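# Flip the gripper housing and return it to its tray

## Task

Turn the loose gripper housing over so it is upside down and set it back into its tray. Its two halves must be fitted together, and no more than about a fingernail's width of the housing may stick out past the tray's open side. The tray is free to move, so it must end up resting on all four feet on the raised bench top, with no foot hanging more than half off an edge. Anything held in place only by the robot does not count. Finish by releasing the housing and moving the grippers away.

## Robot and tools

Robot: two arms, left_arm and right_arm, each with 6 revolute joints and a two-finger gripper. They are mounted facing each other across the table, with left_arm's base on the +y side. The names do not match the sides of any camera image.

World frame: all printed poses share one frame. The origin is at the table centre, +z is up, and the table surface is at z = +0.020 m. Positions are in metres and orientations are quaternions in w,x,y,z order. Velocities are in m/s and rad/s. The printed hand position can be off, and more so when the arm reaches far. On each gripper the fingers point along its local +x axis and close along its local y axis. The reported point sits between the pads, about 3 to 4 cm behind the fingertips.

Tool execute_actions, argument actions. This is a list holding zero or one item.
- An empty list [] sends nothing and just reports the current state.
- {"rows": [...], "steps": n} is a motion. n can be 1 to 15 control steps of 1/30 s each, and defaults to 15. Each row is used for one step. If there are fewer rows than steps, the last row is repeated.
- {"steps": n} with no rows is a wait of up to 300 steps, counted from the previous result. Your reply time is included in it.
- The optional pictures flag (true/false) turns camera images on or off; they come by default.
- A rejected call does nothing to the robot.

Each row always has 14 numbers, even if only one arm should move: left_arm's waist, shoulder, elbow, wrist pitch, wrist yaw, wrist roll and gripper opening, then the same seven for right_arm. The joint values are absolute target angles in radians, in the same form as the Joint positions line. They are not offsets.

Stated joint ranges per arm (rad): waist -3.054 to 3.054, shoulder 0.000 to 3.142, elbow 0.000 to 2.356, wrist pitch -1.571 to 1.571, wrist yaw -1.571 to 1.571, wrist roll -3.142 to 3.142. The true ends may differ by up to 0.010. A call is refused if a target is more than 0.010 beyond an end and also farther out than the joint's last reading. Targets past the real end are clipped, and the result then says "joint sent to its limit"; this can refer to an earlier, still-running motion. If that line is missing, it does not prove there is room to go further.

Gripper opening is an absolute value in [-1, 1]. +1 is fully open, which is a 0.088 m pad gap. Empty fingers close fully at about -0.80, and values below that change nothing. Going from open to closed takes at least about 0.5 s.

Motion limits: each step's joint target is held within a lead of the measured angle. The lead is 0.211 rad for waist, shoulder and elbow, 0.213 for wrist pitch, 0.267 for wrist yaw and 0.228 for wrist roll. Targets are also scaled back if they would move the hand more than 70 mm from where it is now. Large moves therefore need several calls. Friction can leave a joint short of its target, or stop a small change entirely, especially at long reach. Check the joint readings after every move.

While you think or wait, the arms keep heading toward the last row sent. They stop once everything has nearly stopped moving, or when any step is HELD. After that, only a new action makes them continue or push harder. Fingers that are already moving finish their motion.

Result lines:
- The state line gives each arm's pose and velocities.
- Joint positions and Joint velocities give six joints per arm, then the pad gap in m and m/s.
- grip_measured is the opening on the command scale. It carries a fixed per-gripper error of about 1 mm. While squeezing something hard it reads up to about 3 mm (0.061) narrower than the pads really are.
- "joint command not followed" means a clearance check changed or blocked joint targets; the rest of the row still ran. HELD marks steps where the row, or part of it, was not sent.
- Joint torques shows total drive output, which is nonzero even in free air. External joint torques is an estimate of outside load, including friction and the weight of anything held; it may say "no reading".
- MOTOR HOT appears from 50 °C. At 95 °C an OVER-TEMPERATURE FAULT holds the arm, and if it does not cool in time the arm loses power and falls limp. Avoid holding heavy loads for long.

Gripping: the fingers move to where grip_measured matches your command, down to their closed stop. To keep a hard part held, command about 0.07 below grip_measured; a smaller gap gives a lighter grip. Parts thinner than about 3 mm get proportionally less force. Each pad can push about 34 to 49 N and may spike on first contact. Held parts may be tugged briefly, and loose objects may be pushed.

Hazards: exceeding a joint's load limit stops that arm for 10 s and drops the rest of the call. Load limits in N m: waist 17.2, shoulder 21.3, elbow 21.3, wrist pitch 5.61, wrist yaw 5.59, wrist roll 5.24; the weight of a held object adds to the load. Also avoid:
- the arms colliding or pressing on each other;
- dropping or slamming parts;
- pushing hard on anything;
- knocking anything off the table, which fails the task.

Cameras: cam_high is fixed overhead; cam_left_wrist and cam_right_wrist ride on the hands. All images are 504x504 pixels, and calibration figures are provided. zoom_image takes camera (one of those three names) and region [x0, y0, x1, y1] in pixels of that camera's latest image, with (0,0) at the top left and at most 504x504. It returns a closer view.

finished_scene takes scene, the number of the current scene. The goal must already be met and must stay met without the robot holding anything. Replying without a tool call ends everything.

Order of work: look, plan, move in small checked steps, grasp, flip, place, release, back away, then call finished_scene.

Each tool is called after ">>>" as a command line: name --argument value for each argument, lists and objects as JSON in quotes; but a table of rows of numbers goes row by row, as --pt "numbers of a row", without its own name.

## Session

>>> execute_actions --actions '[]'

Scene clock: 0.00 s of 5467.00 s.
left_arm: end_effector_position=(+0.3586, +0.2711, +0.2216) grip_measured=+1.000 end_effector_quat_wxyz=(-0.564, +0.613, -0.547, +0.087) end_effector_velocity=(-0.002, +0.001, -0.004) end_effector_angular_velocity=(+0.006, +0.015, +0.007) | right_arm: end_effector_position=(+0.0666, -0.1828, +0.3761) grip_measured=+0.980 end_effector_quat_wxyz=(+0.728, -0.176, +0.205, +0.631) end_effector_velocity=(+0.002, -0.001, -0.003) end_effector_angular_velocity=(-0.012, +0.005, -0.013)
Joint positions: left_arm=[ 1.256  1.098  0.351  0.072  0.618 -1.555  0.088] | right_arm=[-0.042  0.848  0.945 -0.646 -0.076 -0.043  0.087]
Joint velocities: left_arm=[-0.002 -0.002 -0.007 -0.007 -0.007 -0.007  0.   ] | right_arm=[-0.002  0.002 -0.002 -0.007  0.007  0.007 -0.   ]
Joint torques (N m, as the arm reports them, + toward a larger angle): no reading
External joint torques (N m, as the arm's controller estimates them; a push from outside toward a larger angle lowers the number): no reading
Motor temperatures (°C, as the motors report them): left_arm=[22 23 23 24 24 21] | right_arm=[22 24 21 23 24 22]
Heat: left arm: hottest wrist pitch 24 °C (+0.0 °C/min); right arm: hottest shoulder 24 °C (+0.0 °C/min).

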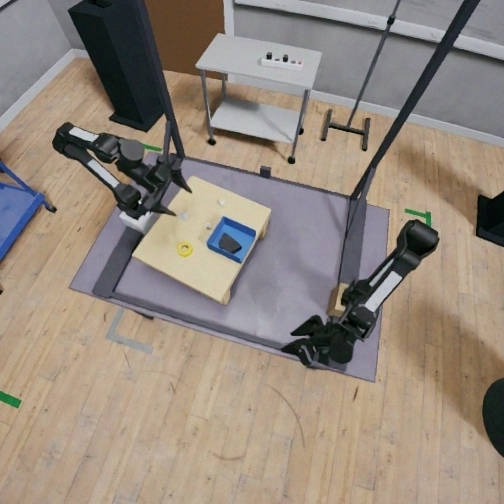

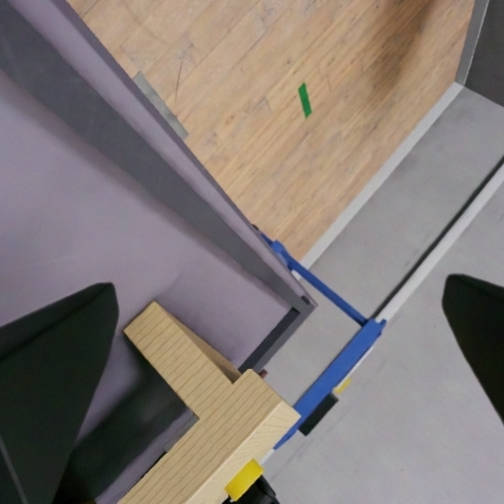

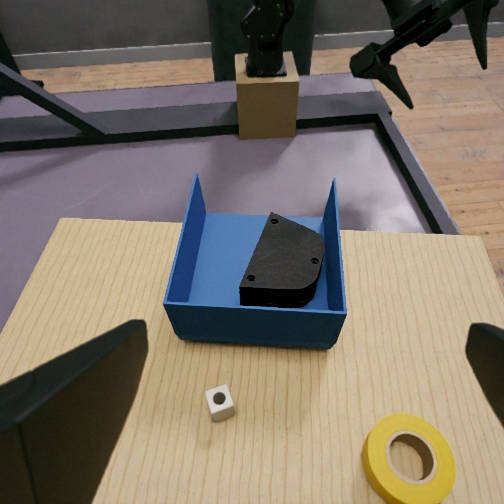

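>>> zoom_image --camera "cam_high" --region '[120, 160, 300, 310]'

>>> zoom_image --camera "cam_right_wrist" --region '[140, 160, 380, 360]'

Region (120, 160, 300, 310) of cam_high's 504x504 image, scaled by 2.800, with more detail than that image has.

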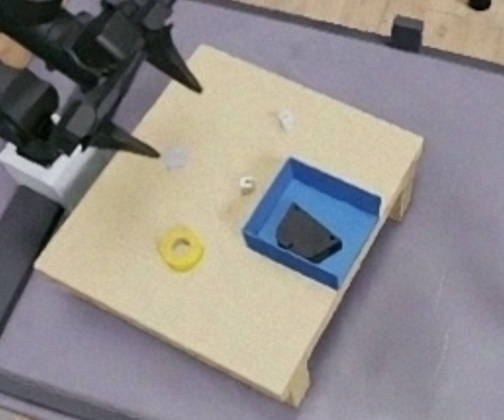

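Region (140, 160, 380, 360) of cam_right_wrist's 504x504 image, scaled by 2.100, with more detail than that image has.

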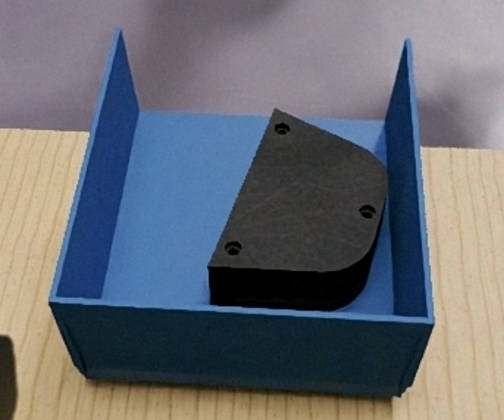

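>>> execute_actions --actions '[{"rows":[[0.1,0.9,0.3,0.4,0,0,1,-0.042,0.848,0.945,-0.646,-0.076,-0.043,1]]}]' --pictures false

>>> execute_actions --actions '[{"steps":45}]'

Scene clock: 18.53 s of 5467.00 s.
left_arm: end_effector_position=(+0.2947, +0.1838, +0.3024) grip_measured=+1.000 end_effector_quat_wxyz=(+0.803, -0.309, +0.291, -0.418) end_effector_velocity=(-0.332, -0.195, +0.017) end_effector_angular_velocity=(+0.625, -1.273, -1.439) | right_arm: end_effector_position=(+0.0666, -0.1828, +0.3761) grip_measured=+0.980 end_effector_quat_wxyz=(+0.728, -0.176, +0.205, +0.631) end_effector_velocity=(-0.000, +0.000, +0.001) end_effector_angular_velocity=(+0.005, -0.017, +0.015)
Joint positions: left_arm=[ 0.598  0.909  0.311  0.388  0.031 -0.851  0.088] | right_arm=[-0.042  0.848  0.945 -0.646 -0.076 -0.043  0.087]
Joint velocities: left_arm=[-1.355 -0.032 -0.012  0.066 -0.212  1.399  0.   ] | right_arm=[-0.002 -0.002 -0.002  0.007 -0.007 -0.022  0.   ]
Joint torques (N m, as the arm reports them, + toward a larger angle): left_arm=[-0.63 -2.87  4.35  2.13 -0.14  0.21] | right_arm=[ 0.06 -2.67  6.63  1.93 -0.01  0.02]
External joint torques (N m, as the arm's controller estimates them; a push from outside toward a larger angle lowers the number): left_arm=[-0.58 -0.8  -2.07  0.47 -0.14  0.17] | right_arm=[ 0.07 -0.87 -0.32  0.2   0.02  0.01]
Motor temperatures (°C, as the motors report them): left_arm=[22 23 25 25 24 21] | right_arm=[22 24 24 26 24 22]
Heat: left arm: hottest elbow 25 °C (+3.2 °C/min); right arm: hottest wrist pitch 26 °C (+6.5 °C/min).
Steps of this call (steps 1 to 90: nothing new was sent; then 15.03 s passed at rest; steps 91 to 105: all 15 steps of this action). Readings (joint positions):
91: left_arm=[1.236 1.079 0.345 0.096 0.573 -1.528] | right_arm=[-0.042 0.848 0.945 -0.646 -0.076 -0.043]
92: left_arm=[1.190 1.048 0.330 0.140 0.511 -1.477] | right_arm=[-0.042 0.848 0.945 -0.646 -0.076 -0.043]
94: left_arm=[1.096 0.982 0.318 0.236 0.402 -1.380] | right_arm=[-0.042 0.848 0.945 -0.646 -0.076 -0.043]
98: left_arm=[0.914 0.924 0.318 0.343 0.179 -1.187] | right_arm=[-0.042 0.848 0.945 -0.646 -0.076 -0.043]
105: the state above

Scene clock: 20.03 s of 5467.00 s.
left_arm: end_effector_position=(+0.1542, +0.1418, +0.3043) grip_measured=+1.000 end_effector_quat_wxyz=(+0.721, +0.066, +0.075, -0.686) end_effector_velocity=(+0.000, +0.002, -0.007) end_effector_angular_velocity=(+0.027, +0.007, +0.006) | right_arm: end_effector_position=(+0.0666, -0.1828, +0.3761) grip_measured=+0.980 end_effector_quat_wxyz=(+0.728, -0.176, +0.205, +0.631) end_effector_velocity=(-0.001, -0.003, -0.004) end_effector_angular_velocity=(-0.021, +0.003, +0.008)
Joint positions: left_arm=[ 0.103  0.905  0.309  0.396  0.004 -0.007  0.088] | right_arm=[-0.042  0.848  0.945 -0.646 -0.076 -0.043  0.087]
Joint velocities: left_arm=[-0.002 -0.002 -0.007 -0.022 -0.007 -0.007  0.   ] | right_arm=[-0.002 -0.002 -0.002 -0.022 -0.007 -0.007 -0.   ]
Joint torques (N m, as the arm reports them, + toward a larger angle): left_arm=[-0.32 -3.14  4.28  2.21 -0.17  0.19] | right_arm=[ 0.02 -2.73  6.61  1.91 -0.02  0.01]
External joint torques (N m, as the arm's controller estimates them; a push from outside toward a larger angle lowers the number): left_arm=[-0.32 -1.07 -2.22  0.52 -0.17  0.18] | right_arm=[ 0.02 -0.95 -0.31  0.19  0.01  0.  ]
Motor temperatures (°C, as the motors report them): left_arm=[22 23 25 26 24 21] | right_arm=[22 24 24 26 24 22]
Heat: left arm: hottest wrist pitch 26 °C (+6.0 °C/min); right arm: hottest wrist pitch 26 °C (+6.0 °C/min).
Steps of this call (steps 1 to 45: the robot went on to your last target). Readings (joint positions):
1: left_arm=[0.553 0.908 0.311 0.390 0.025 -0.803] | right_arm=[-0.042 0.848 0.945 -0.646 -0.076 -0.043]
2: left_arm=[0.508 0.908 0.310 0.392 0.020 -0.755] | right_arm=[-0.042 0.848 0.945 -0.646 -0.076 -0.043]
4: left_arm=[0.417 0.907 0.310 0.394 0.014 -0.659] | right_arm=[-0.042 0.848 0.945 -0.646 -0.076 -0.043]
8: left_arm=[0.238 0.906 0.310 0.395 0.008 -0.466] | right_arm=[-0.042 0.848 0.945 -0.646 -0.076 -0.043]
45: the state above
All arms were judged still, so your last target was given up. Only a new action makes them travel on or press farther. Fingers that are still opening or closing keep moving.
camera_calibration (this result's frames):
cam_left_wrist: T_world_to_cam=[[-0.999874, -0.0156626, -0.00264582, 0.168961], [-0.00646551, 0.55344, -0.832864, 0.201561], [0.0145091, -0.832742, -0.553471, 0.362617], [0, 0, 0, 1]] pos_world=[0.164982, 0.193061, 0.369018]

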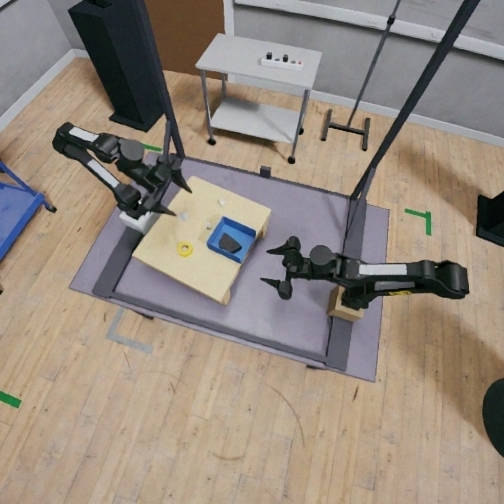

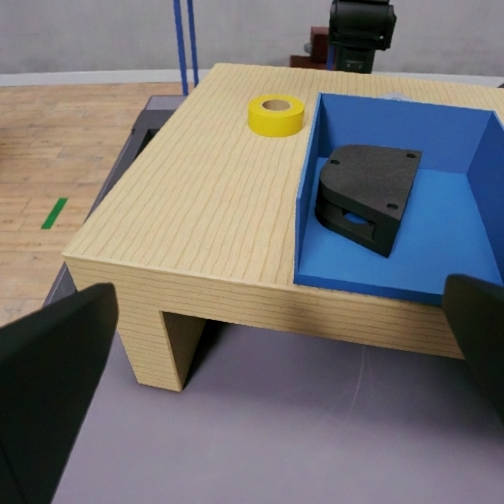

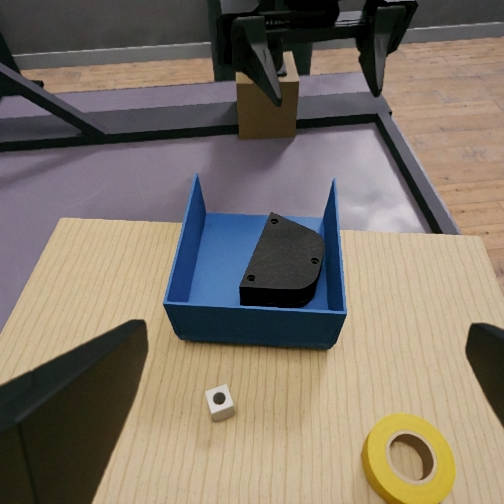

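>>> execute_actions --actions '[{"rows":[[0.1,0.9,0.3,0.4,0,0,1,-0.116,1.914,2.003,-1.389,0,0.355,0.55]]}]' --pictures false

>>> execute_actions --actions '[{"steps":45}]'

Scene clock: 39.10 s of 5467.00 s.
left_arm: end_effector_position=(+0.1541, +0.1418, +0.3045) grip_measured=+1.000 end_effector_quat_wxyz=(+0.721, +0.066, +0.075, -0.686) end_effector_velocity=(+0.000, +0.001, -0.004) end_effector_angular_velocity=(+0.012, +0.006, +0.006) | right_arm: end_effector_position=(+0.1082, -0.1473, +0.3606) grip_measured=+0.562 end_effector_quat_wxyz=(+0.715, -0.209, +0.522, +0.415) end_effector_velocity=(+0.062, +0.182, -0.010) end_effector_angular_velocity=(-0.619, +0.224, -0.103)
Joint positions: left_arm=[ 0.103  0.905  0.309  0.397  0.004 -0.007  0.088] | right_arm=[-0.112  1.468  1.596 -1.296 -0.007  0.338  0.067]
Joint velocities: left_arm=[-0.002 -0.002 -0.007 -0.007 -0.007 -0.007  0.   ] | right_arm=[-0.012  1.253  1.306 -0.711  0.007  0.095 -0.004]
Joint torques (N m, as the arm reports them, + toward a larger angle): left_arm=[-0.47 -3.18  4.29  2.22 -0.17  0.16] | right_arm=[-0.23 -4.67  6.89  1.12  0.2   0.17]
External joint torques (N m, as the arm's controller estimates them; a push from outside toward a larger angle lowers the number): left_arm=[-0.47 -1.11 -2.24  0.53 -0.17  0.16] | right_arm=[-0.26  0.47  0.51 -0.07  0.2   0.18]
Motor temperatures (°C, as the motors report them): left_arm=[22 24 26 29 24 21] | right_arm=[22 24 26 28 24 22]
Heat: left arm: hottest wrist pitch 29 °C (+7.7 °C/min); right arm: hottest wrist pitch 28 °C (+6.1 °C/min).
Steps of this call (steps 1 to 90: nothing new was sent; then 15.57 s passed at rest; steps 91 to 105: all 15 steps of this action). Readings (joint positions):
91: left_arm=[0.103 0.905 0.309 0.396 0.004 -0.007] | right_arm=[-0.047 0.867 0.966 -0.682 -0.074 -0.013]
92: left_arm=[0.103 0.905 0.309 0.397 0.004 -0.007] | right_arm=[-0.061 0.902 1.010 -0.737 -0.058 0.038]
94: left_arm=[0.103 0.905 0.309 0.397 0.004 -0.007] | right_arm=[-0.086 0.994 1.106 -0.814 -0.032 0.135]
98: left_arm=[0.103 0.905 0.309 0.397 0.004 -0.007] | right_arm=[-0.105 1.169 1.285 -1.000 -0.015 0.274]
105: the state above

Scene clock: 40.60 s of 5467.00 s.
left_arm: end_effector_position=(+0.1541, +0.1418, +0.3045) grip_measured=+1.000 end_effector_quat_wxyz=(+0.721, +0.066, +0.075, -0.686) end_effector_velocity=(+0.000, +0.001, -0.002) end_effector_angular_velocity=(+0.007, +0.006, +0.006) | right_arm: end_effector_position=(+0.1352, -0.0623, +0.3338) grip_measured=+0.553 end_effector_quat_wxyz=(+0.695, -0.236, +0.559, +0.385) end_effector_velocity=(+0.002, +0.000, +0.001) end_effector_angular_velocity=(+0.005, -0.007, -0.012)
Joint positions: left_arm=[ 0.103  0.905  0.309  0.397  0.004 -0.007  0.088] | right_arm=[-0.113  1.894  1.996 -1.386 -0.005  0.35   0.066]
Joint velocities: left_arm=[-0.002 -0.002 -0.002 -0.007 -0.007 -0.007  0.   ] | right_arm=[-0.002 -0.002 -0.002  0.007  0.007  0.007 -0.   ]
Joint torques (N m, as the arm reports them, + toward a larger angle): left_arm=[-0.35 -3.11  4.29  2.22 -0.13  0.2 ] | right_arm=[-0.2  -7.67  6.54  0.69  0.21  0.2 ]
External joint torques (N m, as the arm's controller estimates them; a push from outside toward a larger angle lowers the number): left_arm=[-0.36 -1.01 -2.29  0.51 -0.12  0.19] | right_arm=[-0.18  0.83  0.49 -0.17  0.2   0.2 ]
Motor temperatures (°C, as the motors report them): left_arm=[22 24 26 29 24 21] | right_arm=[22 25 26 28 24 22]
Heat: left arm: hottest wrist pitch 29 °C (+7.4 °C/min); right arm: hottest wrist pitch 28 °C (+5.9 °C/min).
Steps of this call (steps 1 to 45: the robot went on to your last target). Readings (joint positions):
1: left_arm=[0.103 0.905 0.309 0.397 0.004 -0.007] | right_arm=[-0.112 1.511 1.640 -1.316 -0.006 0.341]
2: left_arm=[0.103 0.905 0.309 0.397 0.004 -0.007] | right_arm=[-0.112 1.553 1.685 -1.332 -0.006 0.343]
4: left_arm=[0.103 0.905 0.309 0.397 0.004 -0.007] | right_arm=[-0.113 1.637 1.775 -1.354 -0.005 0.346]
8: left_arm=[0.103 0.905 0.309 0.397 0.004 -0.007] | right_arm=[-0.113 1.790 1.924 -1.369 -0.005 0.348]
45: the state above
All arms were judged still, so your last target was given up. Only a new action makes them travel on or press farther. Fingers that are still opening or closing keep moving.
camera_calibration (this result's frames):
cam_left_wrist: T_world_to_cam=[[-0.99988, -0.0152832, -0.00267387, 0.1688], [-0.00622132, 0.552808, -0.833286, 0.201896], [0.0142134, -0.833169, -0.552836, 0.362643], [0, 0, 0, 1]] pos_world=[0.164881, 0.193113, 0.369171]
cam_right_wrist: T_world_to_cam=[[0.800818, -0.586122, -0.123093, -0.0888985], [-0.583498, -0.809879, 0.0602147, 0.0438203], [-0.134983, 0.0236033, -0.990567, 0.431074], [0, 0, 0, 1]] pos_world=[0.154948, -0.0267909, 0.413426]

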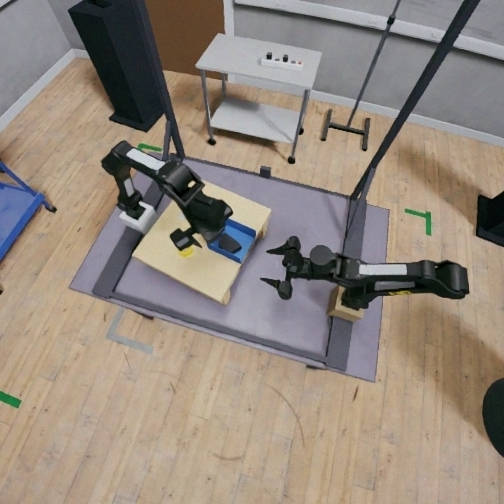

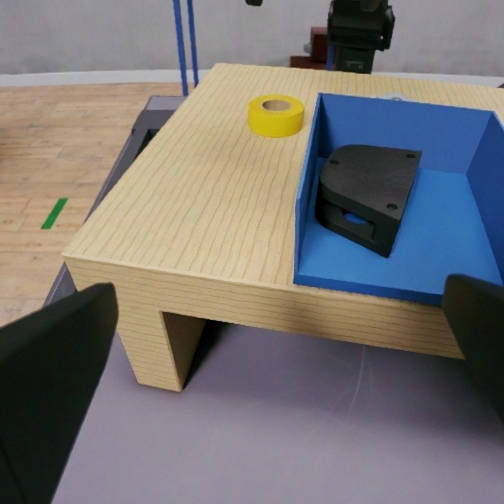

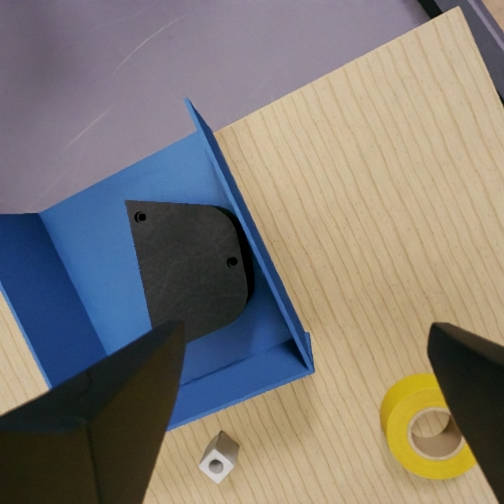

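>>> execute_actions --actions '[{"rows":[[0.1,0.9,0.3,0.4,0,0,1,0.0,1.914,1.97,-1.37,0,0.27,0.55]]}]' --pictures false

>>> execute_actions --actions '[{"steps":15}]'

Scene clock: 43.83 s of 5467.00 s.
left_arm: end_effector_position=(+0.1541, +0.1418, +0.3045) grip_measured=+1.000 end_effector_quat_wxyz=(+0.721, +0.066, +0.075, -0.686) end_effector_velocity=(+0.000, -0.000, -0.001) end_effector_angular_velocity=(+0.007, +0.006, +0.006) | right_arm: end_effector_position=(+0.0936, -0.0506, +0.3297) grip_measured=+0.553 end_effector_quat_wxyz=(+0.665, -0.293, +0.528, +0.440) end_effector_velocity=(-0.002, +0.001, -0.001) end_effector_angular_velocity=(+0.003, +0.000, +0.026)
Joint positions: left_arm=[ 0.103  0.905  0.309  0.397  0.004 -0.007  0.088] | right_arm=[-0.004  1.895  1.981 -1.372  0.001  0.277  0.066]
Joint velocities: left_arm=[-0.002  0.002  0.002 -0.007 -0.007 -0.007  0.   ] | right_arm=[ 0.002 -0.002 -0.007  0.007 -0.007 -0.022 -0.   ]
Joint torques (N m, as the arm reports them, + toward a larger angle): left_arm=[-0.38 -3.15  4.18  2.2  -0.15  0.2 ] | right_arm=[ 0.21 -7.73  4.83  1.01 -0.01 -0.15]
External joint torques (N m, as the arm's controller estimates them; a push from outside toward a larger angle lowers the number): left_arm=[-0.36 -1.07 -2.39  0.5  -0.15  0.19] | right_arm=[ 0.14  0.8  -1.25  0.15 -0.02 -0.15]
Motor temperatures (°C, as the motors report them): left_arm=[22 24 26 29 24 21] | right_arm=[22 25 26 28 24 22]
Heat: left arm: hottest wrist pitch 29 °C (+6.8 °C/min); right arm: hottest wrist pitch 28 °C (+5.5 °C/min).
Steps of this call (steps 1 to 82: nothing new was sent; steps 83 to 97: all 15 steps of this action). Readings (joint positions):
83: left_arm=[0.103 0.905 0.309 0.397 0.004 -0.007] | right_arm=[-0.109 1.894 1.996 -1.386 -0.000 0.344]
84: left_arm=[0.103 0.905 0.309 0.397 0.004 -0.007] | right_arm=[-0.096 1.894 1.994 -1.384 0.003 0.330]
86: left_arm=[0.103 0.905 0.309 0.397 0.004 -0.007] | right_arm=[-0.055 1.894 1.991 -1.378 0.003 0.307]
90: left_arm=[0.103 0.905 0.309 0.397 0.004 -0.007] | right_arm=[-0.006 1.895 1.984 -1.374 0.001 0.286]
97: the state above

Scene clock: 44.33 s of 5467.00 s.
left_arm: end_effector_position=(+0.1541, +0.1418, +0.3045) grip_measured=+1.000 end_effector_quat_wxyz=(+0.721, +0.066, +0.075, -0.686) end_effector_velocity=(+0.000, +0.001, -0.002) end_effector_angular_velocity=(+0.007, +0.006, +0.006) | right_arm: end_effector_position=(+0.0934, -0.0506, +0.3295) grip_measured=+0.553 end_effector_quat_wxyz=(+0.664, -0.294, +0.528, +0.441) end_effector_velocity=(-0.002, +0.001, -0.001) end_effector_angular_velocity=(+0.006, +0.018, +0.011)
Joint positions: left_arm=[ 0.103  0.905  0.309  0.397  0.004 -0.007  0.088] | right_arm=[-0.003  1.895  1.98  -1.372  0.001  0.275  0.066]
Joint velocities: left_arm=[-0.002 -0.002 -0.002 -0.007 -0.007 -0.007  0.   ] | right_arm=[-0.002 -0.002 -0.007  0.007 -0.022 -0.007 -0.   ]
Joint torques (N m, as the arm reports them, + toward a larger angle): left_arm=[-0.37 -3.05  4.2   2.22 -0.15  0.18] | right_arm=[ 0.27 -7.72  4.7   1.04 -0.03 -0.19]
External joint torques (N m, as the arm's controller estimates them; a push from outside toward a larger angle lowers the number): left_arm=[-0.38 -0.97 -2.33  0.52 -0.14  0.17] | right_arm=[ 0.26  0.78 -1.35  0.19 -0.03 -0.19]
Motor temperatures (°C, as the motors report them): left_arm=[22 24 26 29 24 21] | right_arm=[22 25 26 28 24 22]
Heat: left arm: hottest wrist pitch 29 °C (+6.8 °C/min); right arm: hottest wrist pitch 28 °C (+5.4 °C/min).
Steps of this call (steps 1 to 15: the robot went on to your last target). Readings (joint positions):
1: left_arm=[0.103 0.905 0.309 0.397 0.004 -0.007] | right_arm=[-0.004 1.895 1.981 -1.372 0.001 0.277]
2: left_arm=[0.103 0.905 0.309 0.397 0.004 -0.007] | right_arm=[-0.004 1.895 1.980 -1.372 0.001 0.276]
4: left_arm=[0.103 0.905 0.309 0.397 0.004 -0.007] | right_arm=[-0.004 1.895 1.980 -1.372 0.001 0.276]
8: left_arm=[0.103 0.905 0.309 0.397 0.004 -0.007] | right_arm=[-0.004 1.895 1.980 -1.372 0.001 0.275]
15: the state above
All arms were judged still, so your last target was given up. Only a new action makes them travel on or press farther. Fingers that are still opening or closing keep moving.
camera_calibration (this result's frames):
cam_left_wrist: T_world_to_cam=[[-0.99988, -0.0152076, -0.00304758, 0.168903], [-0.00586833, 0.552823, -0.833278, 0.201837], [0.0143569, -0.83316, -0.552846, 0.362623], [0, 0, 0, 1]] pos_world=[0.164861, 0.193111, 0.369176]
cam_right_wrist: T_world_to_cam=[[0.895654, -0.434068, -0.0968957, -0.0588612], [-0.430677, -0.900852, 0.0546213, 0.0121693], [-0.110998, -0.00719097, -0.993795, 0.41813], [0, 0, 0, 1]] pos_world=[0.104372, -0.0115803, 0.409167]

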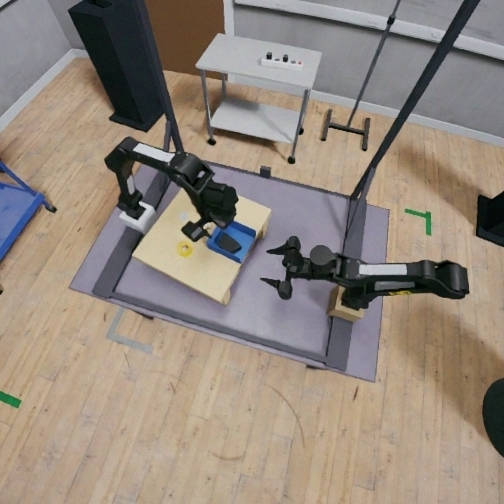

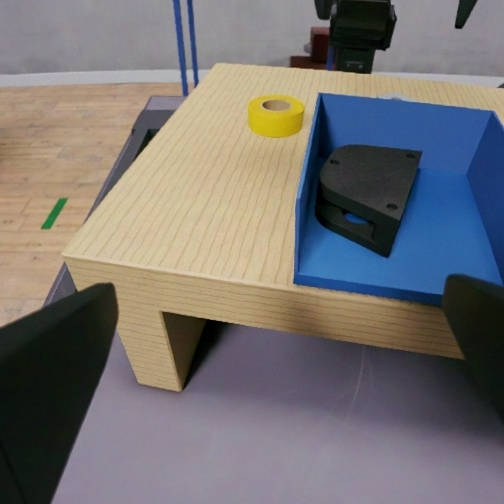

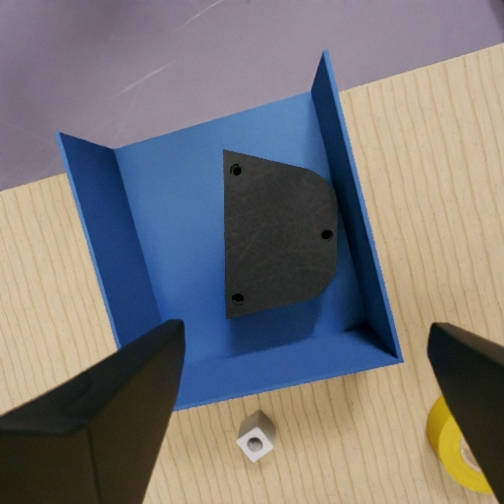

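>>> execute_actions --actions '[{"rows":[[0.1,0.9,0.3,0.4,0,0,1,0.018,1.93,1.745,-1.14,0,0.285,0.73]]}]' --pictures false

>>> execute_actions --actions '[{"steps":15}]'

Scene clock: 52.17 s of 5467.00 s.
left_arm: end_effector_position=(+0.1541, +0.1418, +0.3045) grip_measured=+1.000 end_effector_quat_wxyz=(+0.721, +0.066, +0.075, -0.686) end_effector_velocity=(+0.000, +0.001, -0.003) end_effector_angular_velocity=(+0.017, -0.008, +0.003) | right_arm: end_effector_position=(+0.0877, -0.0344, +0.2640) grip_measured=+0.723 end_effector_quat_wxyz=(+0.655, -0.304, +0.533, +0.441) end_effector_velocity=(-0.003, -0.006, -0.019) end_effector_angular_velocity=(-0.040, +0.012, +0.011)
Joint positions: left_arm=[ 0.103  0.905  0.309  0.397  0.004 -0.007  0.088] | right_arm=[ 0.017  1.925  1.761 -1.147 -0.001  0.28   0.074]
Joint velocities: left_arm=[-0.002 -0.002  0.002 -0.022 -0.007  0.007  0.   ] | right_arm=[ 0.002  0.002 -0.061  0.022 -0.007 -0.007  0.001]
Joint torques (N m, as the arm reports them, + toward a larger angle): left_arm=[-0.38 -3.05  4.29  2.2  -0.15  0.16] | right_arm=[  0.32 -10.02   4.9    0.97   0.08   0.21]
External joint torques (N m, as the arm's controller estimates them; a push from outside toward a larger angle lowers the number): left_arm=[-0.38 -0.95 -2.29  0.49 -0.14  0.15] | right_arm=[ 0.28 -1.31 -1.31  0.19  0.08  0.21]
Motor temperatures (°C, as the motors report them): left_arm=[22 24 26 30 24 21] | right_arm=[22 26 26 27 24 22]
Heat: left arm: hottest wrist pitch 30 °C (+6.9 °C/min); right arm: hottest wrist pitch 27 °C (+3.5 °C/min).
Steps of this call (steps 1 to 90: nothing new was sent; then 4.33 s passed at rest; steps 91 to 105: all 15 steps of this action). Readings (joint positions):
91: left_arm=[0.103 0.905 0.309 0.397 0.004 -0.007] | right_arm=[-0.002 1.895 1.957 -1.340 0.001 0.275]
92: left_arm=[0.103 0.905 0.309 0.397 0.004 -0.007] | right_arm=[-0.000 1.890 1.918 -1.287 0.001 0.275]
94: left_arm=[0.103 0.905 0.309 0.397 0.004 -0.007] | right_arm=[0.007 1.892 1.854 -1.228 0.001 0.275]
98: left_arm=[0.103 0.905 0.309 0.397 0.004 -0.007] | right_arm=[0.015 1.924 1.777 -1.175 0.000 0.278]
105: the state above

Scene clock: 52.67 s of 5467.00 s.
left_arm: end_effector_position=(+0.1541, +0.1418, +0.3045) grip_measured=+1.000 end_effector_quat_wxyz=(+0.721, +0.066, +0.075, -0.686) end_effector_velocity=(+0.000, +0.000, +0.001) end_effector_angular_velocity=(-0.008, +0.005, +0.006) | right_arm: end_effector_position=(+0.0876, -0.0344, +0.2628) grip_measured=+0.727 end_effector_quat_wxyz=(+0.655, -0.304, +0.533, +0.441) end_effector_velocity=(-0.000, -0.002, -0.000) end_effector_angular_velocity=(-0.006, +0.006, +0.007)
Joint positions: left_arm=[ 0.103  0.905  0.309  0.397  0.004 -0.007  0.088] | right_arm=[ 0.017  1.925  1.756 -1.142 -0.001  0.28   0.075]
Joint velocities: left_arm=[-0.002 -0.002 -0.002  0.007 -0.007 -0.007  0.   ] | right_arm=[-0.002 -0.002 -0.002 -0.007 -0.007 -0.007 -0.   ]
Joint torques (N m, as the arm reports them, + toward a larger angle): left_arm=[-0.38 -3.15  4.2   2.19 -0.17  0.21] | right_arm=[ 0.06 -9.79  4.78  0.99  0.08  0.18]
External joint torques (N m, as the arm's controller estimates them; a push from outside toward a larger angle lowers the number): left_arm=[-0.36 -1.02 -2.42  0.46 -0.18  0.2 ] | right_arm=[ 0.07 -0.77 -1.55  0.17  0.07  0.19]
Motor temperatures (°C, as the motors report them): left_arm=[22 24 26 30 24 21] | right_arm=[22 27 26 27 24 22]
Heat: left arm: hottest wrist pitch 30 °C (+6.8 °C/min); right arm: hottest shoulder 27 °C (+3.4 °C/min).
Steps of this call (steps 1 to 15: the robot went on to your last target). Readings (joint positions):
1: left_arm=[0.103 0.905 0.309 0.397 0.004 -0.007] | right_arm=[0.017 1.925 1.759 -1.146 -0.001 0.280]
2: left_arm=[0.103 0.905 0.309 0.397 0.004 -0.007] | right_arm=[0.017 1.925 1.758 -1.145 -0.001 0.280]
4: left_arm=[0.103 0.905 0.309 0.397 0.004 -0.007] | right_arm=[0.017 1.925 1.757 -1.144 -0.001 0.280]
8: left_arm=[0.103 0.905 0.309 0.397 0.004 -0.007] | right_arm=[0.017 1.925 1.756 -1.143 -0.001 0.280]
15: the state above
All arms were judged still, so your last target was given up. Only a new action makes them travel on or press farther. Fingers that are still opening or closing keep moving.
camera_calibration (this result's frames):
cam_left_wrist: T_world_to_cam=[[-0.99988, -0.0152076, -0.00304758, 0.168903], [-0.00586833, 0.552823, -0.833278, 0.201837], [0.0143569, -0.83316, -0.552846, 0.362623], [0, 0, 0, 1]] pos_world=[0.164861, 0.193111, 0.369176]
cam_right_wrist: T_world_to_cam=[[0.901767, -0.421904, -0.093878, -0.0539787], [-0.415639, -0.906053, 0.0794464, 0.019867], [-0.118577, -0.0326228, -0.992409, 0.350675], [0, 0, 0, 1]] pos_world=[0.0985158, 0.0066667, 0.341367]

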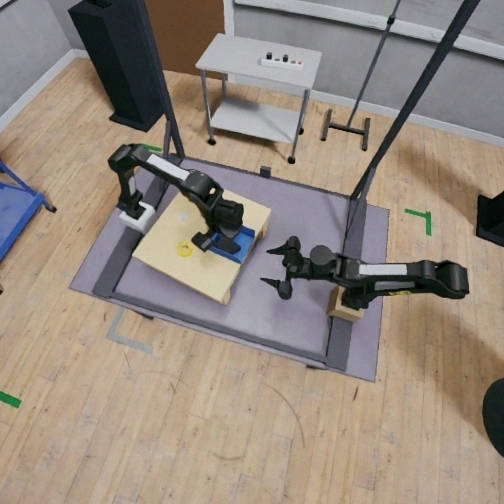

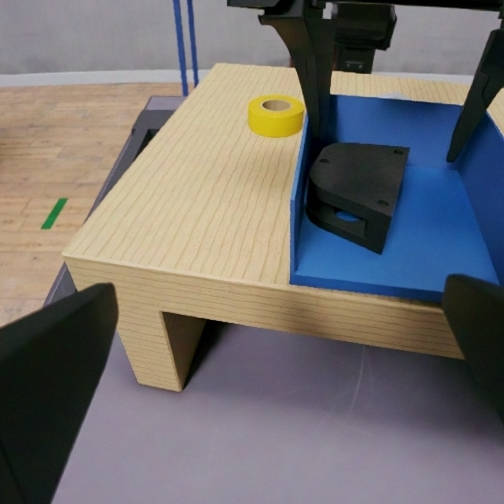

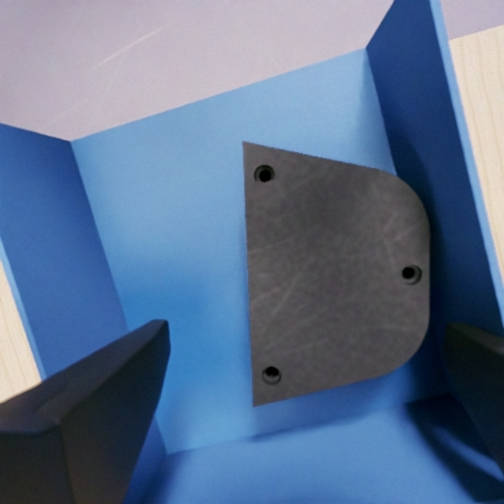

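>>> execute_actions --actions '[{"rows":[[0.1,0.9,0.3,0.4,0,0,1,0.018,1.925,1.72,-1.115,0,0.285,0.73],[0.1,0.9,0.3,0.4,0,0,1,0.018,1.925,1.72,-1.115,0,0.285,0.73],[0.1,0.9,0.3,0.4,0,0,1,0.018,1.925,1.70,-1.095,0,0.285,0.73],[0.1,0.9,0.3,0.4,0,0,1,0.018,1.925,1.70,-1.095,0,0.285,0.73],[0.1,0.9,0.3,0.4,0,0,1,0.018,1.925,1.68,-1.075,0,0.285,0.73],[0.1,0.9,0.3,0.4,0,0,1,0.018,1.925,1.68,-1.075,0,0.285,0.73],[0.1,0.9,0.3,0.4,0,0,1,0.018,1.925,1.66,-1.055,0,0.285,0.73],[0.1,0.9,0.3,0.4,0,0,1,0.018,1.925,1.66,-1.055,0,0.285,0.73],[0.1,0.9,0.3,0.4,0,0,1,0.018,1.925,1.642,-1.04,0,0.285,0.73]]}]' --pictures false

>>> execute_actions --actions '[{"steps":15}]'

Scene clock: 65.10 s of 5467.00 s.
left_arm: end_effector_position=(+0.1541, +0.1418, +0.3045) grip_measured=+1.000 end_effector_quat_wxyz=(+0.721, +0.066, +0.075, -0.686) end_effector_velocity=(+0.000, +0.001, -0.004) end_effector_angular_velocity=(+0.011, +0.035, +0.012) | right_arm: end_effector_position=(+0.0862, -0.0333, +0.2395) grip_measured=+0.727 end_effector_quat_wxyz=(+0.654, -0.304, +0.533, +0.442) end_effector_velocity=(-0.006, +0.002, -0.010) end_effector_angular_velocity=(+0.009, +0.008, +0.007)
Joint positions: left_arm=[ 0.103  0.905  0.309  0.397  0.004 -0.007  0.088] | right_arm=[ 0.02   1.925  1.664 -1.049 -0.002  0.28   0.075]
Joint velocities: left_arm=[-0.002 -0.002 -0.007 -0.007 -0.007 -0.037  0.   ] | right_arm=[ 0.012 -0.002 -0.046  0.051 -0.007  0.007  0.   ]
Joint torques (N m, as the arm reports them, + toward a larger angle): left_arm=[-0.44 -3.19  4.29  2.25 -0.12  0.21] | right_arm=[ -0.27 -10.35   4.31   0.98   0.15   0.17]
External joint torques (N m, as the arm's controller estimates them; a push from outside toward a larger angle lowers the number): left_arm=[-0.44 -1.11 -2.25  0.55 -0.13  0.2 ] | right_arm=[-0.3  -1.36 -1.97  0.2   0.15  0.17]
Motor temperatures (°C, as the motors report them): left_arm=[22 24 27 31 24 21] | right_arm=[22 29 26 27 24 22]
Heat: left arm: hottest wrist pitch 31 °C (+7.1 °C/min); right arm: hottest shoulder 29 °C (+5.1 °C/min).
Steps of this call (steps 1 to 90: nothing new was sent; then 8.93 s passed at rest; steps 91 to 105: all 15 steps of this action). Readings (joint positions):
91: left_arm=[0.103 0.905 0.309 0.397 0.004 -0.007] | right_arm=[0.017 1.925 1.753 -1.138 -0.001 0.280]
92: left_arm=[0.103 0.905 0.309 0.397 0.004 -0.007] | right_arm=[0.017 1.925 1.749 -1.132 -0.001 0.280]
94: left_arm=[0.103 0.905 0.309 0.397 0.004 -0.007] | right_arm=[0.017 1.925 1.736 -1.118 -0.001 0.280]
98: left_arm=[0.103 0.905 0.309 0.397 0.004 -0.007] | right_arm=[0.017 1.925 1.699 -1.085 -0.001 0.280]
105: the state above

Scene clock: 65.60 s of 5467.00 s.
left_arm: end_effector_position=(+0.1541, +0.1418, +0.3045) grip_measured=+1.000 end_effector_quat_wxyz=(+0.721, +0.066, +0.075, -0.686) end_effector_velocity=(-0.002, +0.001, -0.002) end_effector_angular_velocity=(+0.007, +0.009, -0.008) | right_arm: end_effector_position=(+0.0852, -0.0330, +0.2383) grip_measured=+0.727 end_effector_quat_wxyz=(+0.654, -0.304, +0.532, +0.443) end_effector_velocity=(-0.000, -0.003, -0.002) end_effector_angular_velocity=(-0.014, -0.011, +0.022)
Joint positions: left_arm=[ 0.103  0.905  0.309  0.397  0.004 -0.007  0.088] | right_arm=[ 0.023  1.925  1.658 -1.042 -0.002  0.28   0.075]
Joint velocities: left_arm=[-0.002 -0.002 -0.002 -0.007  0.007 -0.007  0.   ] | right_arm=[ 0.002 -0.002 -0.007 -0.007  0.007 -0.022  0.   ]
Joint torques (N m, as the arm reports them, + toward a larger angle): left_arm=[-0.43 -3.02  4.46  2.15 -0.17  0.21] | right_arm=[ -0.6  -10.32   4.39   0.97   0.11   0.18]
External joint torques (N m, as the arm's controller estimates them; a push from outside toward a larger angle lowers the number): left_arm=[-0.42 -0.92 -2.11  0.44 -0.17  0.2 ] | right_arm=[-0.53 -1.32 -1.93  0.18  0.1   0.18]
Motor temperatures (°C, as the motors report them): left_arm=[22 24 27 31 24 21] | right_arm=[22 29 26 27 24 22]
Heat: left arm: hottest wrist pitch 31 °C (+7.0 °C/min); right arm: hottest shoulder 29 °C (+5.0 °C/min).
Steps of this call (steps 1 to 15: the robot went on to your last target). Readings (joint positions):
1: left_arm=[0.103 0.905 0.309 0.397 0.004 -0.007] | right_arm=[0.022 1.925 1.662 -1.047 -0.002 0.280]
2: left_arm=[0.103 0.905 0.309 0.397 0.004 -0.007] | right_arm=[0.022 1.925 1.661 -1.046 -0.002 0.280]
4: left_arm=[0.103 0.905 0.309 0.397 0.004 -0.007] | right_arm=[0.022 1.925 1.660 -1.045 -0.002 0.280]
8: left_arm=[0.103 0.905 0.309 0.397 0.004 -0.007] | right_arm=[0.022 1.925 1.659 -1.043 -0.002 0.280]
15: the state above
All arms were judged still, so your last target was given up. Only a new action makes them travel on or press farther. Fingers that are still opening or closing keep moving.
camera_calibration (this result's frames):
cam_left_wrist: T_world_to_cam=[[-0.99988, -0.0152076, -0.00304758, 0.168903], [-0.00586833, 0.552823, -0.833278, 0.201837], [0.0143569, -0.83316, -0.552846, 0.362623], [0, 0, 0, 1]] pos_world=[0.164861, 0.193111, 0.369176]
cam_right_wrist: T_world_to_cam=[[0.904059, -0.416571, -0.0956337, -0.0531362], [-0.410451, -0.908579, 0.0775483, 0.0220675], [-0.119195, -0.0308553, -0.992391, 0.326246], [0, 0, 0, 1]] pos_world=[0.0959828, 0.00798149, 0.316971]

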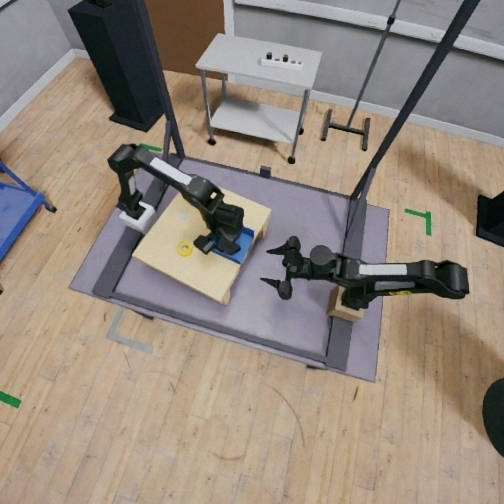

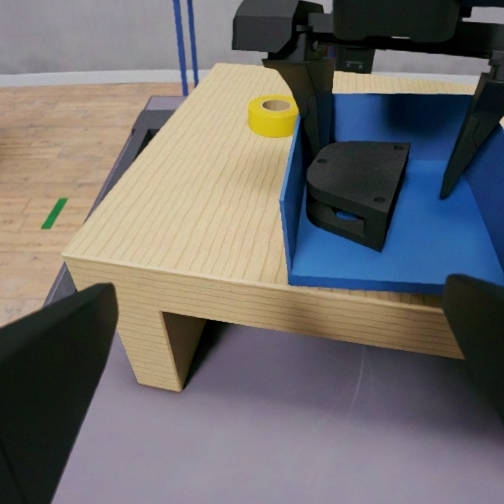

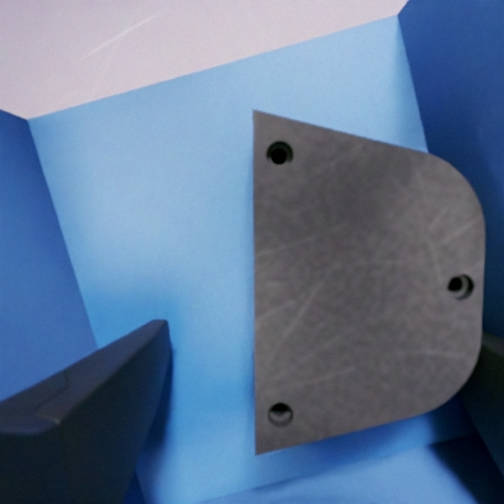

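>>> execute_actions --actions '[{"rows":[[0.1,0.9,0.3,0.4,0,0,1,0.024,1.925,1.64,-1.035,0,0.285,0.68],[0.1,0.9,0.3,0.4,0,0,1,0.024,1.925,1.635,-1.03,0,0.285,0.64],[0.1,0.9,0.3,0.4,0,0,1,0.026,1.925,1.63,-1.025,0,0.285,0.60],[0.1,0.9,0.3,0.4,0,0,1,0.028,1.925,1.625,-1.02,0,0.285,0.56],[0.1,0.9,0.3,0.4,0,0,1,0.03,1.925,1.62,-1.015,0,0.285,0.52],[0.1,0.9,0.3,0.4,0,0,1,0.03,1.925,1.615,-1.01,0,0.285,0.48],[0.1,0.9,0.3,0.4,0,0,1,0.03,1.925,1.61,-1.005,0,0.285,0.45]]}]' --pictures false

>>> execute_actions --actions '[{"steps":15}]'

Scene clock: 72.53 s of 5467.00 s.
left_arm: end_effector_position=(+0.1541, +0.1418, +0.3045) grip_measured=+1.000 end_effector_quat_wxyz=(+0.721, +0.066, +0.075, -0.686) end_effector_velocity=(+0.003, +0.001, -0.003) end_effector_angular_velocity=(+0.011, +0.018, +0.023) | right_arm: end_effector_position=(+0.0837, -0.0326, +0.2302) grip_measured=+0.467 end_effector_quat_wxyz=(+0.654, -0.306, +0.530, +0.445) end_effector_velocity=(+0.002, -0.001, -0.001) end_effector_angular_velocity=(+0.001, -0.009, +0.003)
Joint positions: left_arm=[ 0.103  0.905  0.309  0.397  0.004 -0.007  0.088] | right_arm=[ 0.027  1.925  1.626 -1.008  0.     0.28   0.062]
Joint velocities: left_arm=[-0.002  0.002 -0.002 -0.007 -0.022 -0.022  0.   ] | right_arm=[-0.002 -0.002 -0.007  0.007  0.007 -0.007 -0.006]
Joint torques (N m, as the arm reports them, + toward a larger angle): left_arm=[-0.5  -3.09  4.16  2.19 -0.15  0.21] | right_arm=[  0.25 -10.2    4.34   0.95   0.02   0.16]
External joint torques (N m, as the arm's controller estimates them; a push from outside toward a larger angle lowers the number): left_arm=[-0.5  -0.99 -2.42  0.49 -0.15  0.2 ] | right_arm=[ 0.26 -1.11 -2.04  0.11  0.02  0.17]
Motor temperatures (°C, as the motors report them): left_arm=[22 24 27 32 24 21] | right_arm=[22 31 26 27 24 22]
Heat: left arm: hottest wrist pitch 32 °C (+7.1 °C/min); right arm: hottest shoulder 31 °C (+6.0 °C/min).
Steps of this call (steps 1 to 90: nothing new was sent; then 3.43 s passed at rest; steps 91 to 105: all 15 steps of this action). Readings (joint positions):
91: left_arm=[0.103 0.905 0.309 0.397 0.004 -0.007] | right_arm=[0.023 1.925 1.658 -1.042 -0.002 0.280]
92: left_arm=[0.103 0.905 0.309 0.397 0.004 -0.007] | right_arm=[0.024 1.925 1.657 -1.039 -0.002 0.280]
94: left_arm=[0.103 0.905 0.309 0.397 0.004 -0.007] | right_arm=[0.024 1.925 1.651 -1.032 -0.002 0.280]
98: left_arm=[0.103 0.905 0.309 0.397 0.004 -0.007] | right_arm=[0.027 1.925 1.635 -1.016 -0.002 0.280]
105: the state above

Scene clock: 73.03 s of 5467.00 s.
left_arm: end_effector_position=(+0.1541, +0.1418, +0.3045) grip_measured=+1.000 end_effector_quat_wxyz=(+0.721, +0.066, +0.075, -0.686) end_effector_velocity=(+0.000, -0.000, -0.001) end_effector_angular_velocity=(+0.008, -0.008, +0.003) | right_arm: end_effector_position=(+0.0839, -0.0325, +0.2301) grip_measured=+0.453 end_effector_quat_wxyz=(+0.654, -0.306, +0.530, +0.444) end_effector_velocity=(-0.000, -0.002, -0.000) end_effector_angular_velocity=(-0.006, +0.006, +0.007)
Joint positions: left_arm=[ 0.103  0.905  0.309  0.397  0.004 -0.007  0.088] | right_arm=[ 0.027  1.925  1.625 -1.007  0.001  0.28   0.061]
Joint velocities: left_arm=[-0.002  0.002  0.002 -0.007 -0.007  0.007  0.   ] | right_arm=[-0.002 -0.002 -0.002 -0.007 -0.007 -0.007 -0.001]
Joint torques (N m, as the arm reports them, + toward a larger angle): left_arm=[-0.3  -3.11  4.25  2.18 -0.15  0.2 ] | right_arm=[  0.31 -10.33   4.3    0.96  -0.03   0.19]
External joint torques (N m, as the arm's controller estimates them; a push from outside toward a larger angle lowers the number): left_arm=[-0.3  -1.03 -2.31  0.47 -0.15  0.2 ] | right_arm=[ 0.36 -1.3  -2.04  0.15 -0.04  0.19]
Motor temperatures (°C, as the motors report them): left_arm=[22 24 27 32 24 21] | right_arm=[22 31 26 27 24 22]
Heat: left arm: hottest wrist pitch 32 °C (+7.1 °C/min); right arm: hottest shoulder 31 °C (+5.1 °C/min).
Steps of this call (steps 1 to 15: the robot went on to your last target). Readings (joint positions):
1: left_arm=[0.103 0.905 0.309 0.397 0.004 -0.007] | right_arm=[0.027 1.925 1.626 -1.007 0.001 0.280]
2: left_arm=[0.103 0.905 0.309 0.397 0.004 -0.007] | right_arm=[0.027 1.925 1.626 -1.007 0.001 0.280]
4: left_arm=[0.103 0.905 0.309 0.397 0.004 -0.007] | right_arm=[0.027 1.925 1.626 -1.007 0.001 0.280]
8: left_arm=[0.103 0.905 0.309 0.397 0.004 -0.007] | right_arm=[0.027 1.925 1.625 -1.007 0.001 0.280]
15: the state above
All arms were judged still, so your last target was given up. Only a new action makes them travel on or press farther. Fingers that are still opening or closing keep moving.
camera_calibration (this result's frames):
cam_left_wrist: T_world_to_cam=[[-0.99988, -0.0152076, -0.00304758, 0.168903], [-0.00586833, 0.552823, -0.833278, 0.201837], [0.0143569, -0.83316, -0.552846, 0.362623], [0, 0, 0, 1]] pos_world=[0.164861, 0.193111, 0.369176]
cam_right_wrist: T_world_to_cam=[[0.90593, -0.413134, -0.092796, -0.0532705], [-0.407498, -0.9102, 0.0740329, 0.0230593], [-0.115048, -0.0292544, -0.992929, 0.317783], [0, 0, 0, 1]] pos_world=[0.0942164, 0.00827726, 0.308885]

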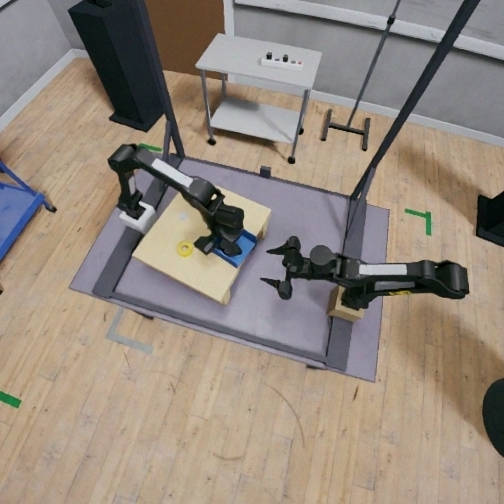

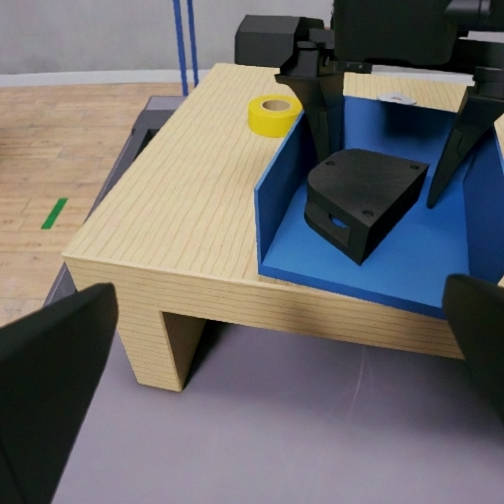

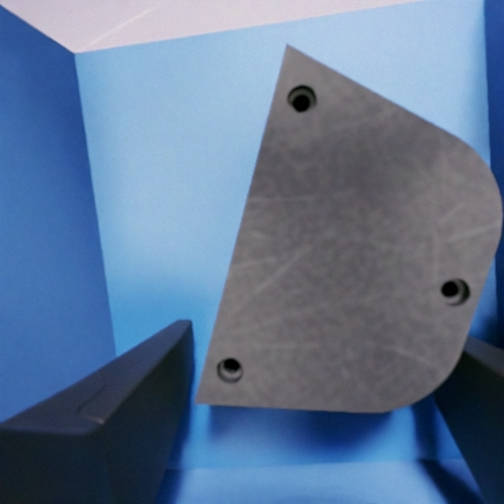

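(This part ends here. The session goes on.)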